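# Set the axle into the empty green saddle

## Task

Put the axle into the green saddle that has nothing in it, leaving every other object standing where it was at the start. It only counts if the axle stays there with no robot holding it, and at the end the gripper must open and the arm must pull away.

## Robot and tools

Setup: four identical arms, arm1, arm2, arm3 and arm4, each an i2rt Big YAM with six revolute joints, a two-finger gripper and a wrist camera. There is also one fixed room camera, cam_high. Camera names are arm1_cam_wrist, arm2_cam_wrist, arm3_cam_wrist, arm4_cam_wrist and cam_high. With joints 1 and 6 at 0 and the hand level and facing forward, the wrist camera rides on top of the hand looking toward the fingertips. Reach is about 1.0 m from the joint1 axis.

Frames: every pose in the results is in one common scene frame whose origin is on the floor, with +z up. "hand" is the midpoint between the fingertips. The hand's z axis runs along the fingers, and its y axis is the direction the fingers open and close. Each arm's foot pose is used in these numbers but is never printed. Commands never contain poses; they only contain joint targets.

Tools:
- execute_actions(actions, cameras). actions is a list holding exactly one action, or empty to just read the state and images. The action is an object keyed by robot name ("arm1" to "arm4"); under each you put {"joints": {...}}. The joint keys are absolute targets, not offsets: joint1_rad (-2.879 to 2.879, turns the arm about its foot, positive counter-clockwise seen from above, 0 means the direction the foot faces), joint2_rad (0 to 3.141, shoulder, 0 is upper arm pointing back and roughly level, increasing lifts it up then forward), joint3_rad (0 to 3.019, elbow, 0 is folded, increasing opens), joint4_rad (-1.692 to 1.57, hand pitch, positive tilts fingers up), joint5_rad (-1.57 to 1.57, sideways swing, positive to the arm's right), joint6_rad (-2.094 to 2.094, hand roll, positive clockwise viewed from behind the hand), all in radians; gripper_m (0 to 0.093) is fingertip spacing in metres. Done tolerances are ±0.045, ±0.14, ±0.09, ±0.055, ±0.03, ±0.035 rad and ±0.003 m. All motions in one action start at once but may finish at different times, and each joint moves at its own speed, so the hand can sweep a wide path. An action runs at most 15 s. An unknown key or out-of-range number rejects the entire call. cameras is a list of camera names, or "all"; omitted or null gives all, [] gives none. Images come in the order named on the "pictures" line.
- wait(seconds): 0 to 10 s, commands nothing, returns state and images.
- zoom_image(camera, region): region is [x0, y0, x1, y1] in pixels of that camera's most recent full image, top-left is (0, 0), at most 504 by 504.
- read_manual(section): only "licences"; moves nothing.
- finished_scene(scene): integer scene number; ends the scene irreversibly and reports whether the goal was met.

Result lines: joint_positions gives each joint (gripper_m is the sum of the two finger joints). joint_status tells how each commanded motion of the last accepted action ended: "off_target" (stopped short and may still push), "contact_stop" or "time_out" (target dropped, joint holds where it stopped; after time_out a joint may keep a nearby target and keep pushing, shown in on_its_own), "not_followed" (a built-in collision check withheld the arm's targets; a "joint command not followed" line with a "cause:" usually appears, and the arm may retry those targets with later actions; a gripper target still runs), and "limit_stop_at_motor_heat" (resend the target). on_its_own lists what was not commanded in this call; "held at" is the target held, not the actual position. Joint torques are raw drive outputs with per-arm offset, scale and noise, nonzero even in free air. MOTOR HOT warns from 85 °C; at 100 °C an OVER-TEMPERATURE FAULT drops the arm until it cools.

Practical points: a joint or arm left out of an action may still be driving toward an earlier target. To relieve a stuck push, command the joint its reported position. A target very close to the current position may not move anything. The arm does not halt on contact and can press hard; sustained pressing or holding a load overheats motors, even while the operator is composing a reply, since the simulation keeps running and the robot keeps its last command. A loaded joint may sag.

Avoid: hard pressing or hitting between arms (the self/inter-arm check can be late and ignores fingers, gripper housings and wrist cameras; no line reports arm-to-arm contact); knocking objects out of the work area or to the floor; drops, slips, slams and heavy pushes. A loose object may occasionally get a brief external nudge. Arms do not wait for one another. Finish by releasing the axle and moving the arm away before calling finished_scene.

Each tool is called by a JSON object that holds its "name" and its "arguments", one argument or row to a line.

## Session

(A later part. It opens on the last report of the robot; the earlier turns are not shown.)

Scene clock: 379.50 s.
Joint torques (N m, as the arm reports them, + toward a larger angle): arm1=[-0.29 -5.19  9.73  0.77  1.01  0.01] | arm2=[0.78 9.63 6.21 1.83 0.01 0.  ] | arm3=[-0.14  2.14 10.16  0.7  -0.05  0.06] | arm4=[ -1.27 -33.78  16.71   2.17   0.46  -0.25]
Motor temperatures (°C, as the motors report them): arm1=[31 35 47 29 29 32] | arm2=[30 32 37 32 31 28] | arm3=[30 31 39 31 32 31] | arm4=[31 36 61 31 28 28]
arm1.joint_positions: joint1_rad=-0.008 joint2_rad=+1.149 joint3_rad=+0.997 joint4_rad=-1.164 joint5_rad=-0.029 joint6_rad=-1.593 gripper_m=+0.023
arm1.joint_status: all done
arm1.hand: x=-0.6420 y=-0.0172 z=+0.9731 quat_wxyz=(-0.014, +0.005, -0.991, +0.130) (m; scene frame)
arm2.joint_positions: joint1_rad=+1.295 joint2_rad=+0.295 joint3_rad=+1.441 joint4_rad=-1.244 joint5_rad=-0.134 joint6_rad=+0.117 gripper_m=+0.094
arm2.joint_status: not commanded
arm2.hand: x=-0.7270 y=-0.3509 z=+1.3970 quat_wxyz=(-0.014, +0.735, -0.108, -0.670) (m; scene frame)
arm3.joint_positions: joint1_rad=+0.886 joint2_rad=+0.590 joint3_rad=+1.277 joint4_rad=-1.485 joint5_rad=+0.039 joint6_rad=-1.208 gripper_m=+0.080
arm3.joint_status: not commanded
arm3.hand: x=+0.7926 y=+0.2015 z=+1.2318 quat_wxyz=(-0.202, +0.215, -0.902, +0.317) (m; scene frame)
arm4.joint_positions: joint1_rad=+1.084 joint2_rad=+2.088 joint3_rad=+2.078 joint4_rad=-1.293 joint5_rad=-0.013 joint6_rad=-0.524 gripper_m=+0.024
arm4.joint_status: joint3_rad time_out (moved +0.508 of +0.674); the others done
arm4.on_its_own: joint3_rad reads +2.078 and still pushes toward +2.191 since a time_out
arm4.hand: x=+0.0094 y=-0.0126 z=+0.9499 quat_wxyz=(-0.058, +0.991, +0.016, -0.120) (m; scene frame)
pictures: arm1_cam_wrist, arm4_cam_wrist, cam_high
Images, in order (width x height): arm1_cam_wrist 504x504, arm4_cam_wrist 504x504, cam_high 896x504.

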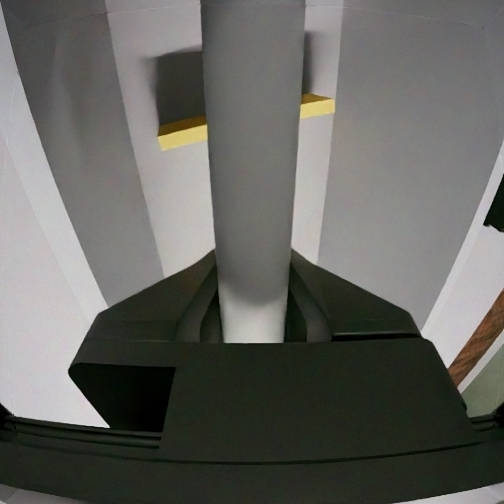

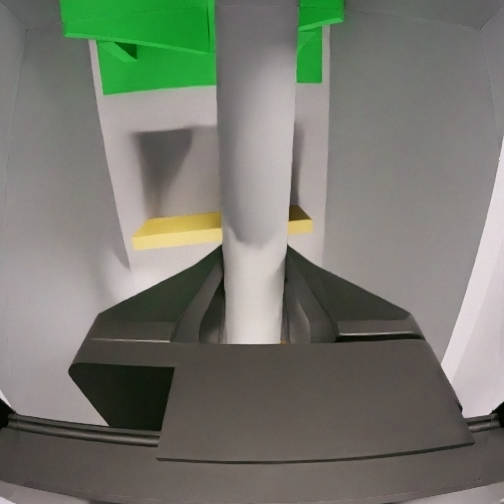

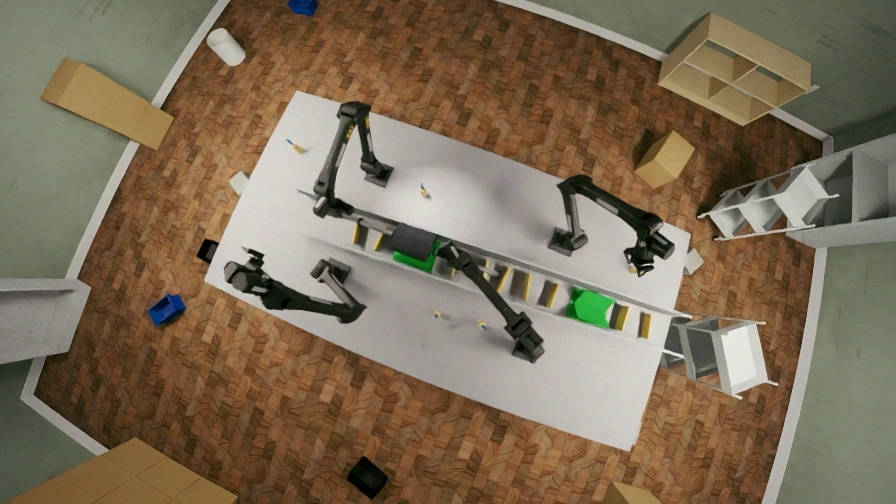

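{"name": "execute_actions", "arguments": {
  "actions": [
    {"arm4":{"joints":{"joint1_rad":1.065,"joint2_rad":2.065,"joint3_rad":2.085,"joint4_rad":-1.10,"joint6_rad":-0.53}},"arm1":{"joints":{"joint1_rad":-0.035,"joint2_rad":1.21,"joint3_rad":0.83,"joint4_rad":-0.92,"joint6_rad":-1.62}}}
  ],
  "cameras": ["arm4_cam_wrist","arm1_cam_wrist","cam_high"]
}}

{"name": "zoom_image", "arguments": {
  "camera": "cam_high",
  "region": [320, 180, 520, 310]
}}

Scene clock: 393.80 s.
Joint torques (N m, as the arm reports them, + toward a larger angle): arm1=[ 0.84 -4.61  7.45  1.05  0.41  0.13] | arm2=[0.58 9.65 6.24 1.82 0.01 0.  ] | arm3=[ 0.14  2.54 10.    0.77 -0.04  0.05] | arm4=[ -1.06 -29.49  11.92   4.04   0.08   0.14]
Motor temperatures (°C, as the motors report them): arm1=[31 34 46 29 29 32] | arm2=[30 32 36 32 31 28] | arm3=[30 31 39 31 32 31] | arm4=[31 38 62 32 28 28]
arm1.joint_positions: joint1_rad=-0.041 joint2_rad=+1.217 joint3_rad=+0.839 joint4_rad=-0.914 joint5_rad=-0.013 joint6_rad=-1.617 gripper_m=+0.023
arm1.joint_status: all done
arm1.hand: x=-0.6571 y=-0.0258 z=+0.8967 quat_wxyz=(-0.002, -0.001, -0.990, +0.142) (m; scene frame)
arm2.joint_positions: joint1_rad=+1.295 joint2_rad=+0.295 joint3_rad=+1.441 joint4_rad=-1.244 joint5_rad=-0.134 joint6_rad=+0.117 gripper_m=+0.094
arm2.joint_status: not commanded
arm2.hand: x=-0.7270 y=-0.3509 z=+1.3970 quat_wxyz=(-0.014, +0.735, -0.108, -0.670) (m; scene frame)
arm3.joint_positions: joint1_rad=+0.886 joint2_rad=+0.590 joint3_rad=+1.277 joint4_rad=-1.485 joint5_rad=+0.039 joint6_rad=-1.208 gripper_m=+0.080
arm3.joint_status: not commanded
arm3.hand: x=+0.7926 y=+0.2015 z=+1.2318 quat_wxyz=(-0.202, +0.215, -0.902, +0.317) (m; scene frame)
arm4.joint_positions: joint1_rad=+1.091 joint2_rad=+2.101 joint3_rad=+2.041 joint4_rad=-1.195 joint5_rad=-0.004 joint6_rad=-0.536 gripper_m=+0.024
arm4.joint_status: joint4_rad time_out (moved +0.098 of +0.193); the others done
arm4.on_its_own: joint4_rad reads -1.195 and still pushes toward -1.100 since a time_out
arm4.hand: x=-0.0051 y=-0.0089 z=+0.9310 quat_wxyz=(-0.074, +0.987, +0.025, -0.139) (m; scene frame)
pictures: arm1_cam_wrist, arm4_cam_wrist, cam_high
Images, in order (width x height): arm1_cam_wrist 504x504, arm4_cam_wrist 504x504, cam_high 896x504.

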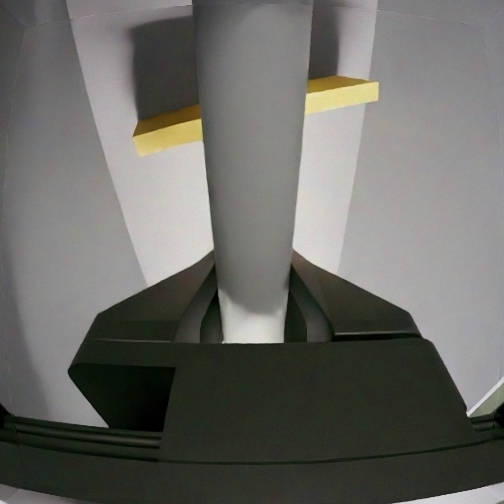

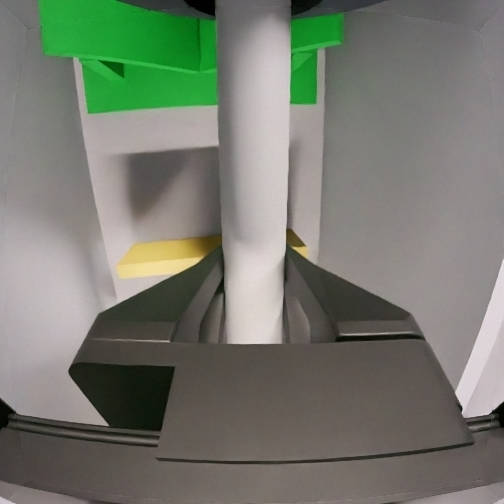

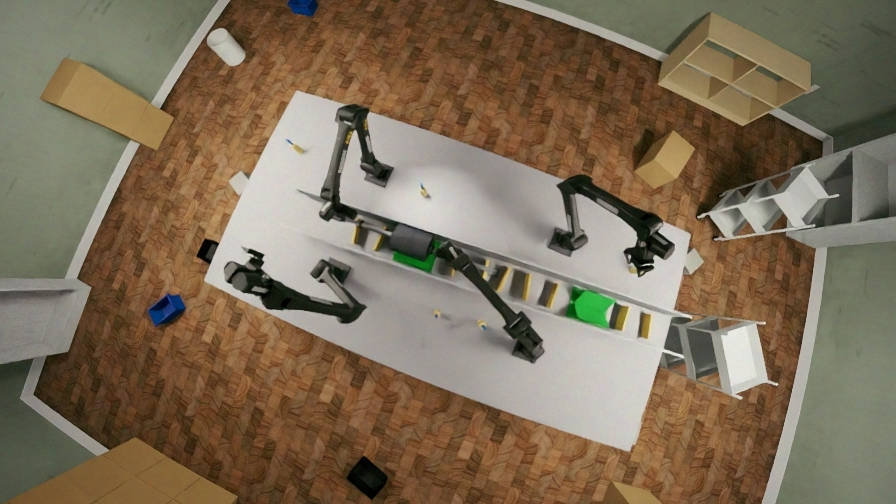

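Region (320, 180, 520, 310) of cam_high's 896x504 image, scaled by 2.520, with more detail than that image has; it fills the top 328 rows of this view, and the rest is white.

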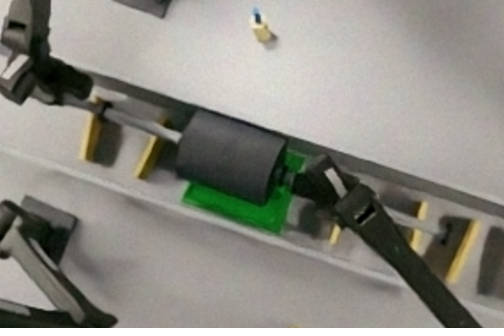

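{"name": "execute_actions", "arguments": {
  "actions": [
    {"arm4":{"joints":{"joint1_rad":1.06,"joint2_rad":2.12,"joint3_rad":2.015,"joint4_rad":-1.14}},"arm1":{"joints":{"joint1_rad":-0.005,"joint2_rad":1.235,"joint3_rad":0.785,"joint4_rad":-0.9,"joint6_rad":-1.59}}}
  ],
  "cameras": ["arm4_cam_wrist","arm1_cam_wrist"]
}}

Scene clock: 400.17 s.
Joint torques (N m, as the arm reports them, + toward a larger angle): arm1=[ 2.41 -2.81  5.32  0.41  0.02  0.28] | arm2=[ 0.71  9.51  6.22  1.8   0.02 -0.01] | arm3=[-0.55  2.71  9.8   0.63 -0.03  0.06] | arm4=[ -1.32 -25.05   8.51   2.37   0.27   0.09]
Motor temperatures (°C, as the motors report them): arm1=[31 34 45 29 29 32] | arm2=[30 32 36 32 31 28] | arm3=[30 31 39 31 32 31] | arm4=[31 38 59 32 28 28]
arm1.joint_positions: joint1_rad=-0.031 joint2_rad=+1.219 joint3_rad=+0.818 joint4_rad=-0.881 joint5_rad=-0.004 joint6_rad=-1.605 gripper_m=+0.023
arm1.joint_status: all done
arm1.hand: x=-0.6550 y=-0.0257 z=+0.8893 quat_wxyz=(+0.002, -0.003, -0.989, +0.147) (m; scene frame)
arm2.joint_positions: joint1_rad=+1.295 joint2_rad=+0.295 joint3_rad=+1.441 joint4_rad=-1.244 joint5_rad=-0.134 joint6_rad=+0.117 gripper_m=+0.094
arm2.joint_status: not commanded
arm2.hand: x=-0.7270 y=-0.3509 z=+1.3970 quat_wxyz=(-0.014, +0.735, -0.108, -0.670) (m; scene frame)
arm3.joint_positions: joint1_rad=+0.886 joint2_rad=+0.590 joint3_rad=+1.277 joint4_rad=-1.485 joint5_rad=+0.039 joint6_rad=-1.208 gripper_m=+0.080
arm3.joint_status: not commanded
arm3.hand: x=+0.7926 y=+0.2015 z=+1.2318 quat_wxyz=(-0.202, +0.215, -0.902, +0.317) (m; scene frame)
arm4.joint_positions: joint1_rad=+1.092 joint2_rad=+2.105 joint3_rad=+2.018 joint4_rad=-1.187 joint5_rad=-0.009 joint6_rad=-0.533 gripper_m=+0.024
arm4.joint_status: all done
arm4.hand: x=-0.0020 y=-0.0119 z=+0.9182 quat_wxyz=(-0.067, +0.989, +0.024, -0.132) (m; scene frame)
pictures: arm1_cam_wrist, arm4_cam_wrist
Images, in order (width x height): arm1_cam_wrist 504x504, arm4_cam_wrist 504x504.

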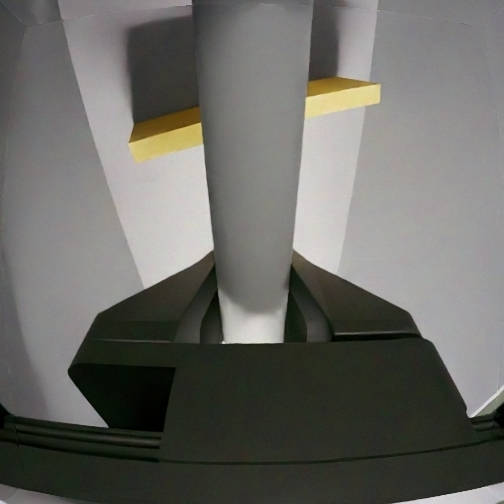

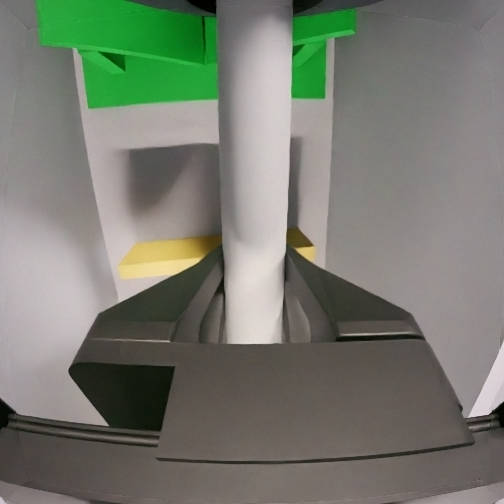

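{"name": "execute_actions", "arguments": {
  "actions": [
    {"arm4":{"joints":{"joint1_rad":1.125,"joint2_rad":2.14,"joint3_rad":2.0,"joint4_rad":-1.17,"joint6_rad":-0.5}},"arm1":{"joints":{"joint1_rad":-0.03,"joint2_rad":1.25,"joint3_rad":0.81,"joint4_rad":-0.87}}}
  ],
  "cameras": ["arm4_cam_wrist","arm1_cam_wrist"]
}}

Scene clock: 406.33 s.
Joint torques (N m, as the arm reports them, + toward a larger angle): arm1=[ 0.89 -3.3   7.44  0.68 -0.37  0.2 ] | arm2=[0.79 9.26 6.23 1.94 0.01 0.  ] | arm3=[ 0.28  1.14 10.1   0.69 -0.02  0.09] | arm4=[  1.32 -24.26   8.96   1.27   0.02  -0.12]
Motor temperatures (°C, as the motors report them): arm1=[31 34 44 29 29 32] | arm2=[30 32 36 32 31 28] | arm3=[30 31 39 31 32 31] | arm4=[31 38 55 32 28 28]
arm1.joint_positions: joint1_rad=-0.037 joint2_rad=+1.236 joint3_rad=+0.818 joint4_rad=-0.856 joint5_rad=+0.006 joint6_rad=-1.594 gripper_m=+0.023
arm1.joint_status: all done
arm1.hand: x=-0.6591 y=-0.0313 z=+0.8848 quat_wxyz=(+0.006, -0.011, -0.989, +0.150) (m; scene frame)
arm2.joint_positions: joint1_rad=+1.295 joint2_rad=+0.295 joint3_rad=+1.441 joint4_rad=-1.244 joint5_rad=-0.134 joint6_rad=+0.117 gripper_m=+0.094
arm2.joint_status: not commanded
arm2.hand: x=-0.7270 y=-0.3509 z=+1.3970 quat_wxyz=(-0.014, +0.735, -0.108, -0.670) (m; scene frame)
arm3.joint_positions: joint1_rad=+0.886 joint2_rad=+0.590 joint3_rad=+1.277 joint4_rad=-1.485 joint5_rad=+0.039 joint6_rad=-1.208 gripper_m=+0.080
arm3.joint_status: not commanded
arm3.hand: x=+0.7926 y=+0.2015 z=+1.2318 quat_wxyz=(-0.202, +0.215, -0.902, +0.317) (m; scene frame)
arm4.joint_positions: joint1_rad=+1.122 joint2_rad=+2.118 joint3_rad=+1.996 joint4_rad=-1.187 joint5_rad=-0.002 joint6_rad=-0.484 gripper_m=+0.024
arm4.joint_status: all done
arm4.hand: x=-0.0062 y=-0.0332 z=+0.8992 quat_wxyz=(-0.057, +0.991, +0.014, -0.117) (m; scene frame)
pictures: arm1_cam_wrist, arm4_cam_wrist
Images, in order (width x height): arm1_cam_wrist 504x504, arm4_cam_wrist 504x504.

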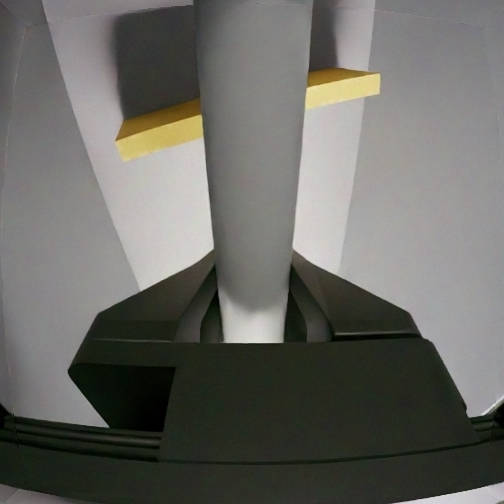

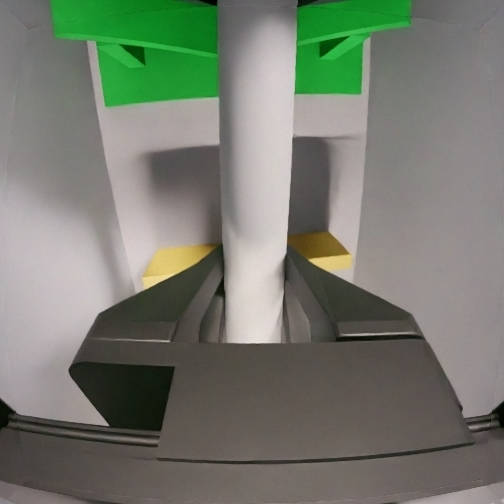

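{"name": "execute_actions", "arguments": {
  "actions": [
    {"arm4":{"joints":{"joint1_rad":1.13,"joint2_rad":2.165,"joint3_rad":1.985,"joint4_rad":-1.14}},"arm1":{"joints":{"joint2_rad":1.26,"joint3_rad":0.775,"joint4_rad":-0.84}}}
  ],
  "cameras": []
}}

{"name": "execute_actions", "arguments": {
  "actions": [
    {"arm4":{"joints":{"gripper_m":0.07}},"arm1":{"joints":{"gripper_m":0.07}}}
  ],
  "cameras": ["arm4_cam_wrist","arm1_cam_wrist"]
}}

Scene clock: 411.90 s.
Joint torques (N m, as the arm reports them, + toward a larger angle): arm1=[ 1.09 -2.76  5.68  0.6  -0.39  0.19] | arm2=[ 0.68  9.49  6.22  1.82 -0.01  0.02] | arm3=[-0.36  2.59  9.8   0.93 -0.01  0.06] | arm4=[  1.35 -22.05   8.29   2.2    0.05  -0.2 ]
Motor temperatures (°C, as the motors report them): arm1=[31 34 44 29 29 32] | arm2=[30 32 36 32 31 28] | arm3=[30 31 40 31 32 31] | arm4=[31 38 53 32 28 28]
arm1.joint_positions: joint1_rad=-0.039 joint2_rad=+1.239 joint3_rad=+0.803 joint4_rad=-0.823 joint5_rad=+0.006 joint6_rad=-1.594 gripper_m=+0.023
arm1.joint_status: all done
arm1.hand: x=-0.6599 y=-0.0334 z=+0.8804 quat_wxyz=(+0.007, -0.013, -0.987, +0.158) (m; scene frame)
arm2.joint_positions: joint1_rad=+1.295 joint2_rad=+0.295 joint3_rad=+1.441 joint4_rad=-1.244 joint5_rad=-0.134 joint6_rad=+0.117 gripper_m=+0.094
arm2.joint_status: not commanded
arm2.hand: x=-0.7270 y=-0.3509 z=+1.3970 quat_wxyz=(-0.014, +0.735, -0.108, -0.670) (m; scene frame)
arm3.joint_positions: joint1_rad=+0.886 joint2_rad=+0.590 joint3_rad=+1.277 joint4_rad=-1.485 joint5_rad=+0.039 joint6_rad=-1.208 gripper_m=+0.080
arm3.joint_status: not commanded
arm3.hand: x=+0.7926 y=+0.2015 z=+1.2318 quat_wxyz=(-0.202, +0.215, -0.902, +0.317) (m; scene frame)
arm4.joint_positions: joint1_rad=+1.127 joint2_rad=+2.119 joint3_rad=+1.990 joint4_rad=-1.183 joint5_rad=-0.003 joint6_rad=-0.478 gripper_m=+0.024
arm4.joint_status: all done
arm4.hand: x=-0.0071 y=-0.0367 z=+0.8964 quat_wxyz=(-0.055, +0.992, +0.014, -0.117) (m; scene frame)
pictures: none
No camera images: the call's "cameras" was empty. Leave "cameras" out to get every camera's image.

Scene clock: 412.67 s.
Joint torques (N m, as the arm reports them, + toward a larger angle): arm1=[ 0.91 -3.69  7.11  0.65 -0.27  0.2 ] | arm2=[0.54 9.46 6.17 1.86 0.01 0.02] | arm3=[ 0.7   2.23 10.08  0.7   0.02  0.07] | arm4=[  1.3  -23.86   8.29   1.25   0.02  -0.08]
Motor temperatures (°C, as the motors report them): arm1=[31 34 44 29 29 32] | arm2=[30 32 36 32 31 28] | arm3=[30 31 40 31 32 31] | arm4=[31 38 53 32 28 28]
arm1.joint_positions: joint1_rad=-0.037 joint2_rad=+1.251 joint3_rad=+0.784 joint4_rad=-0.825 joint5_rad=+0.003 joint6_rad=-1.596 gripper_m=+0.070
arm1.joint_status: all done
arm1.hand: x=-0.6583 y=-0.0251 z=+0.8678 quat_wxyz=(+0.005, -0.010, -0.990, +0.142) (m; scene frame)
arm2.joint_positions: joint1_rad=+1.295 joint2_rad=+0.295 joint3_rad=+1.441 joint4_rad=-1.244 joint5_rad=-0.134 joint6_rad=+0.117 gripper_m=+0.094
arm2.joint_status: not commanded
arm2.hand: x=-0.7270 y=-0.3509 z=+1.3970 quat_wxyz=(-0.014, +0.735, -0.108, -0.670) (m; scene frame)
arm3.joint_positions: joint1_rad=+0.886 joint2_rad=+0.590 joint3_rad=+1.277 joint4_rad=-1.485 joint5_rad=+0.039 joint6_rad=-1.208 gripper_m=+0.080
arm3.joint_status: not commanded
arm3.hand: x=+0.7926 y=+0.2015 z=+1.2318 quat_wxyz=(-0.202, +0.215, -0.902, +0.317) (m; scene frame)
arm4.joint_positions: joint1_rad=+1.127 joint2_rad=+2.138 joint3_rad=+1.990 joint4_rad=-1.156 joint5_rad=-0.002 joint6_rad=-0.488 gripper_m=+0.070
arm4.joint_status: all done
arm4.hand: x=-0.0128 y=-0.0338 z=+0.8848 quat_wxyz=(-0.058, +0.991, +0.019, -0.120) (m; scene frame)
pictures: arm1_cam_wrist, arm4_cam_wrist
Images, in order (width x height): arm1_cam_wrist 504x504, arm4_cam_wrist 504x504.

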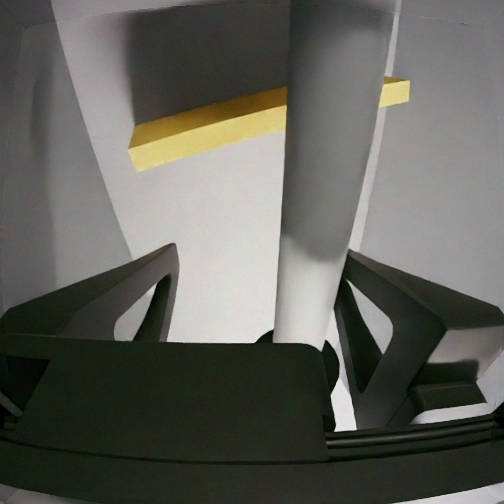

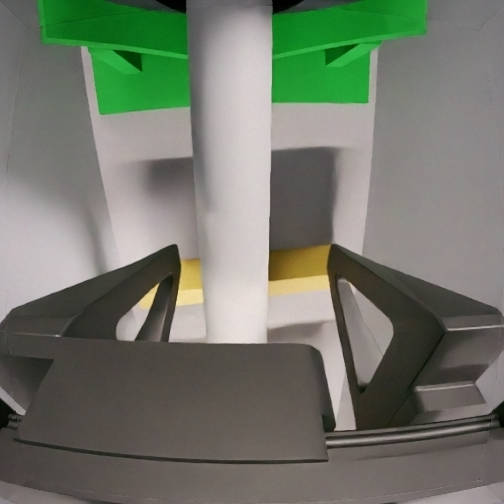

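Seated. Open wider and lift out.

{"name": "execute_actions", "arguments": {
  "actions": [
    {"arm4":{"joints":{"gripper_m":0.09,"joint2_rad":1.98,"joint3_rad":2.05,"joint4_rad":-1.35}},"arm1":{"joints":{"gripper_m":0.093,"joint2_rad":1.2,"joint3_rad":1.1,"joint4_rad":-1.2}}}
  ],
  "cameras": []
}}

{"name": "execute_actions", "arguments": {
  "actions": [
    {"arm4":{"joints":{"joint2_rad":1.2,"joint3_rad":1.6}},"arm1":{"joints":{"joint2_rad":0.7,"joint3_rad":1.3,"joint1_rad":0.3}}}
  ],
  "cameras": ["arm4_cam_wrist","cam_high"]
}}

{"name": "zoom_image", "arguments": {
  "camera": "cam_high",
  "region": [300, 180, 700, 380]
}}

Scene clock: 419.67 s.
Joint torques (N m, as the arm reports them, + toward a larger angle): arm1=[ 0.7  -5.04 11.42  0.96 -0.12  0.21] | arm2=[0.58 9.68 6.26 1.83 0.03 0.01] | arm3=[ 0.55  2.5  10.08  0.52  0.01  0.06] | arm4=[  1.34 -21.99  10.9    0.32   0.02  -0.08]
Motor temperatures (°C, as the motors report them): arm1=[31 34 44 29 29 32] | arm2=[30 32 36 32 31 28] | arm3=[30 31 40 31 32 31] | arm4=[31 38 52 31 28 28]
arm1.joint_positions: joint1_rad=-0.035 joint2_rad=+1.202 joint3_rad=+1.066 joint4_rad=-1.193 joint5_rad=+0.000 joint6_rad=-1.598 gripper_m=+0.093
arm1.joint_status: all done
arm1.hand: x=-0.6574 y=-0.0343 z=+0.9822 quat_wxyz=(+0.002, -0.008, -0.992, +0.123) (m; scene frame)
arm2.joint_positions: joint1_rad=+1.295 joint2_rad=+0.295 joint3_rad=+1.441 joint4_rad=-1.244 joint5_rad=-0.134 joint6_rad=+0.117 gripper_m=+0.094
arm2.joint_status: not commanded
arm2.hand: x=-0.7270 y=-0.3509 z=+1.3970 quat_wxyz=(-0.014, +0.735, -0.108, -0.670) (m; scene frame)
arm3.joint_positions: joint1_rad=+0.886 joint2_rad=+0.590 joint3_rad=+1.277 joint4_rad=-1.485 joint5_rad=+0.039 joint6_rad=-1.208 gripper_m=+0.080
arm3.joint_status: not commanded
arm3.hand: x=+0.7926 y=+0.2015 z=+1.2318 quat_wxyz=(-0.202, +0.215, -0.902, +0.317) (m; scene frame)
arm4.joint_positions: joint1_rad=+1.127 joint2_rad=+1.957 joint3_rad=+2.021 joint4_rad=-1.337 joint5_rad=-0.002 joint6_rad=-0.488 gripper_m=+0.090
arm4.joint_status: all done
arm4.hand: x=+0.0275 y=-0.0530 z=+1.0097 quat_wxyz=(-0.065, +0.989, +0.019, -0.133) (m; scene frame)
pictures: none
No camera images: the call's "cameras" was empty. Leave "cameras" out to get every camera's image.

Scene clock: 421.43 s.
Joint torques (N m, as the arm reports them, + toward a larger angle): arm1=[ 0.17  1.87  9.32  2.3  -0.08  0.26] | arm2=[0.81 9.62 6.24 1.87 0.   0.01] | arm3=[-0.67  2.69  9.97  0.66  0.    0.09] | arm4=[  1.31 -10.07   8.14   1.01   0.03  -0.06]
Motor temperatures (°C, as the motors report them): arm1=[31 33 44 29 29 32] | arm2=[30 32 36 32 31 28] | arm3=[30 31 40 31 32 31] | arm4=[31 38 51 31 28 28]
arm1.joint_positions: joint1_rad=+0.302 joint2_rad=+0.700 joint3_rad=+1.287 joint4_rad=-1.196 joint5_rad=+0.000 joint6_rad=-1.598 gripper_m=+0.093
arm1.joint_status: all done
arm1.hand: x=-0.5564 y=+0.0695 z=+1.2618 quat_wxyz=(-0.063, +0.141, -0.874, +0.461) (m; scene frame)
arm2.joint_positions: joint1_rad=+1.295 joint2_rad=+0.295 joint3_rad=+1.441 joint4_rad=-1.244 joint5_rad=-0.134 joint6_rad=+0.117 gripper_m=+0.094
arm2.joint_status: not commanded
arm2.hand: x=-0.7270 y=-0.3509 z=+1.3970 quat_wxyz=(-0.014, +0.735, -0.108, -0.670) (m; scene frame)
arm3.joint_positions: joint1_rad=+0.886 joint2_rad=+0.590 joint3_rad=+1.277 joint4_rad=-1.485 joint5_rad=+0.039 joint6_rad=-1.208 gripper_m=+0.080
arm3.joint_status: not commanded
arm3.hand: x=+0.7926 y=+0.2015 z=+1.2318 quat_wxyz=(-0.202, +0.215, -0.902, +0.317) (m; scene frame)
arm4.joint_positions: joint1_rad=+1.127 joint2_rad=+1.201 joint3_rad=+1.608 joint4_rad=-1.341 joint5_rad=-0.002 joint6_rad=-0.488 gripper_m=+0.090
arm4.joint_status: all done
arm4.hand: x=+0.2397 y=-0.1551 z=+1.2265 quat_wxyz=(-0.140, +0.950, +0.018, -0.280) (m; scene frame)
pictures: arm4_cam_wrist, cam_high
Images, in order (width x height): arm4_cam_wrist 504x504, cam_high 896x504.

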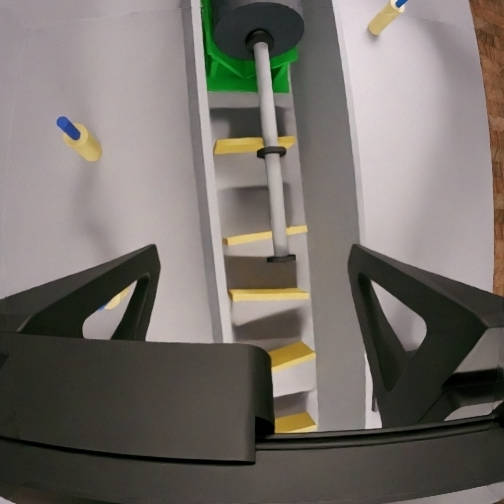

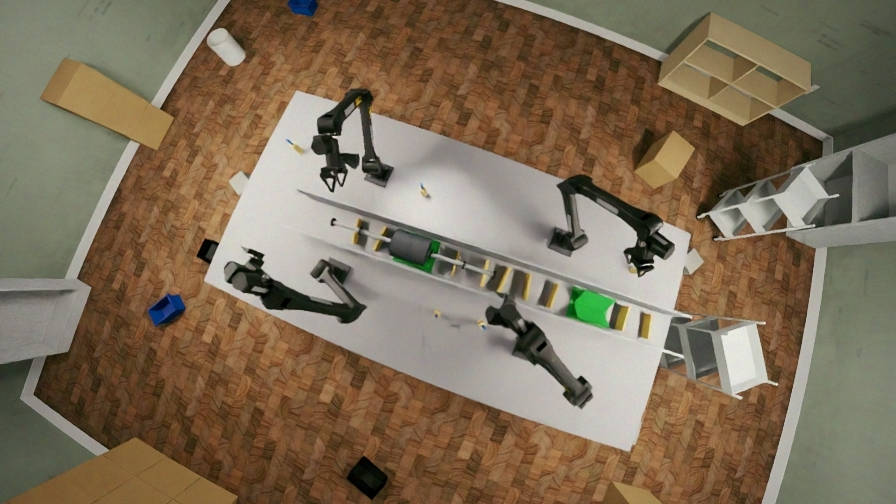

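Region (300, 180, 700, 380) of cam_high's 896x504 image, scaled by 1.260, with more detail than that image has.

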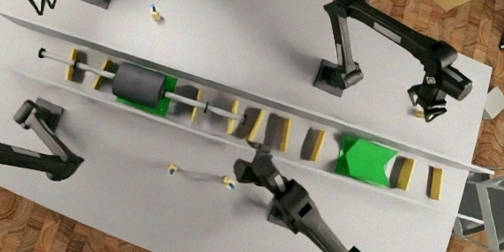

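{"name": "finished_scene", "arguments": {
  "scene": 1
}}

The scene is finished: the task was done.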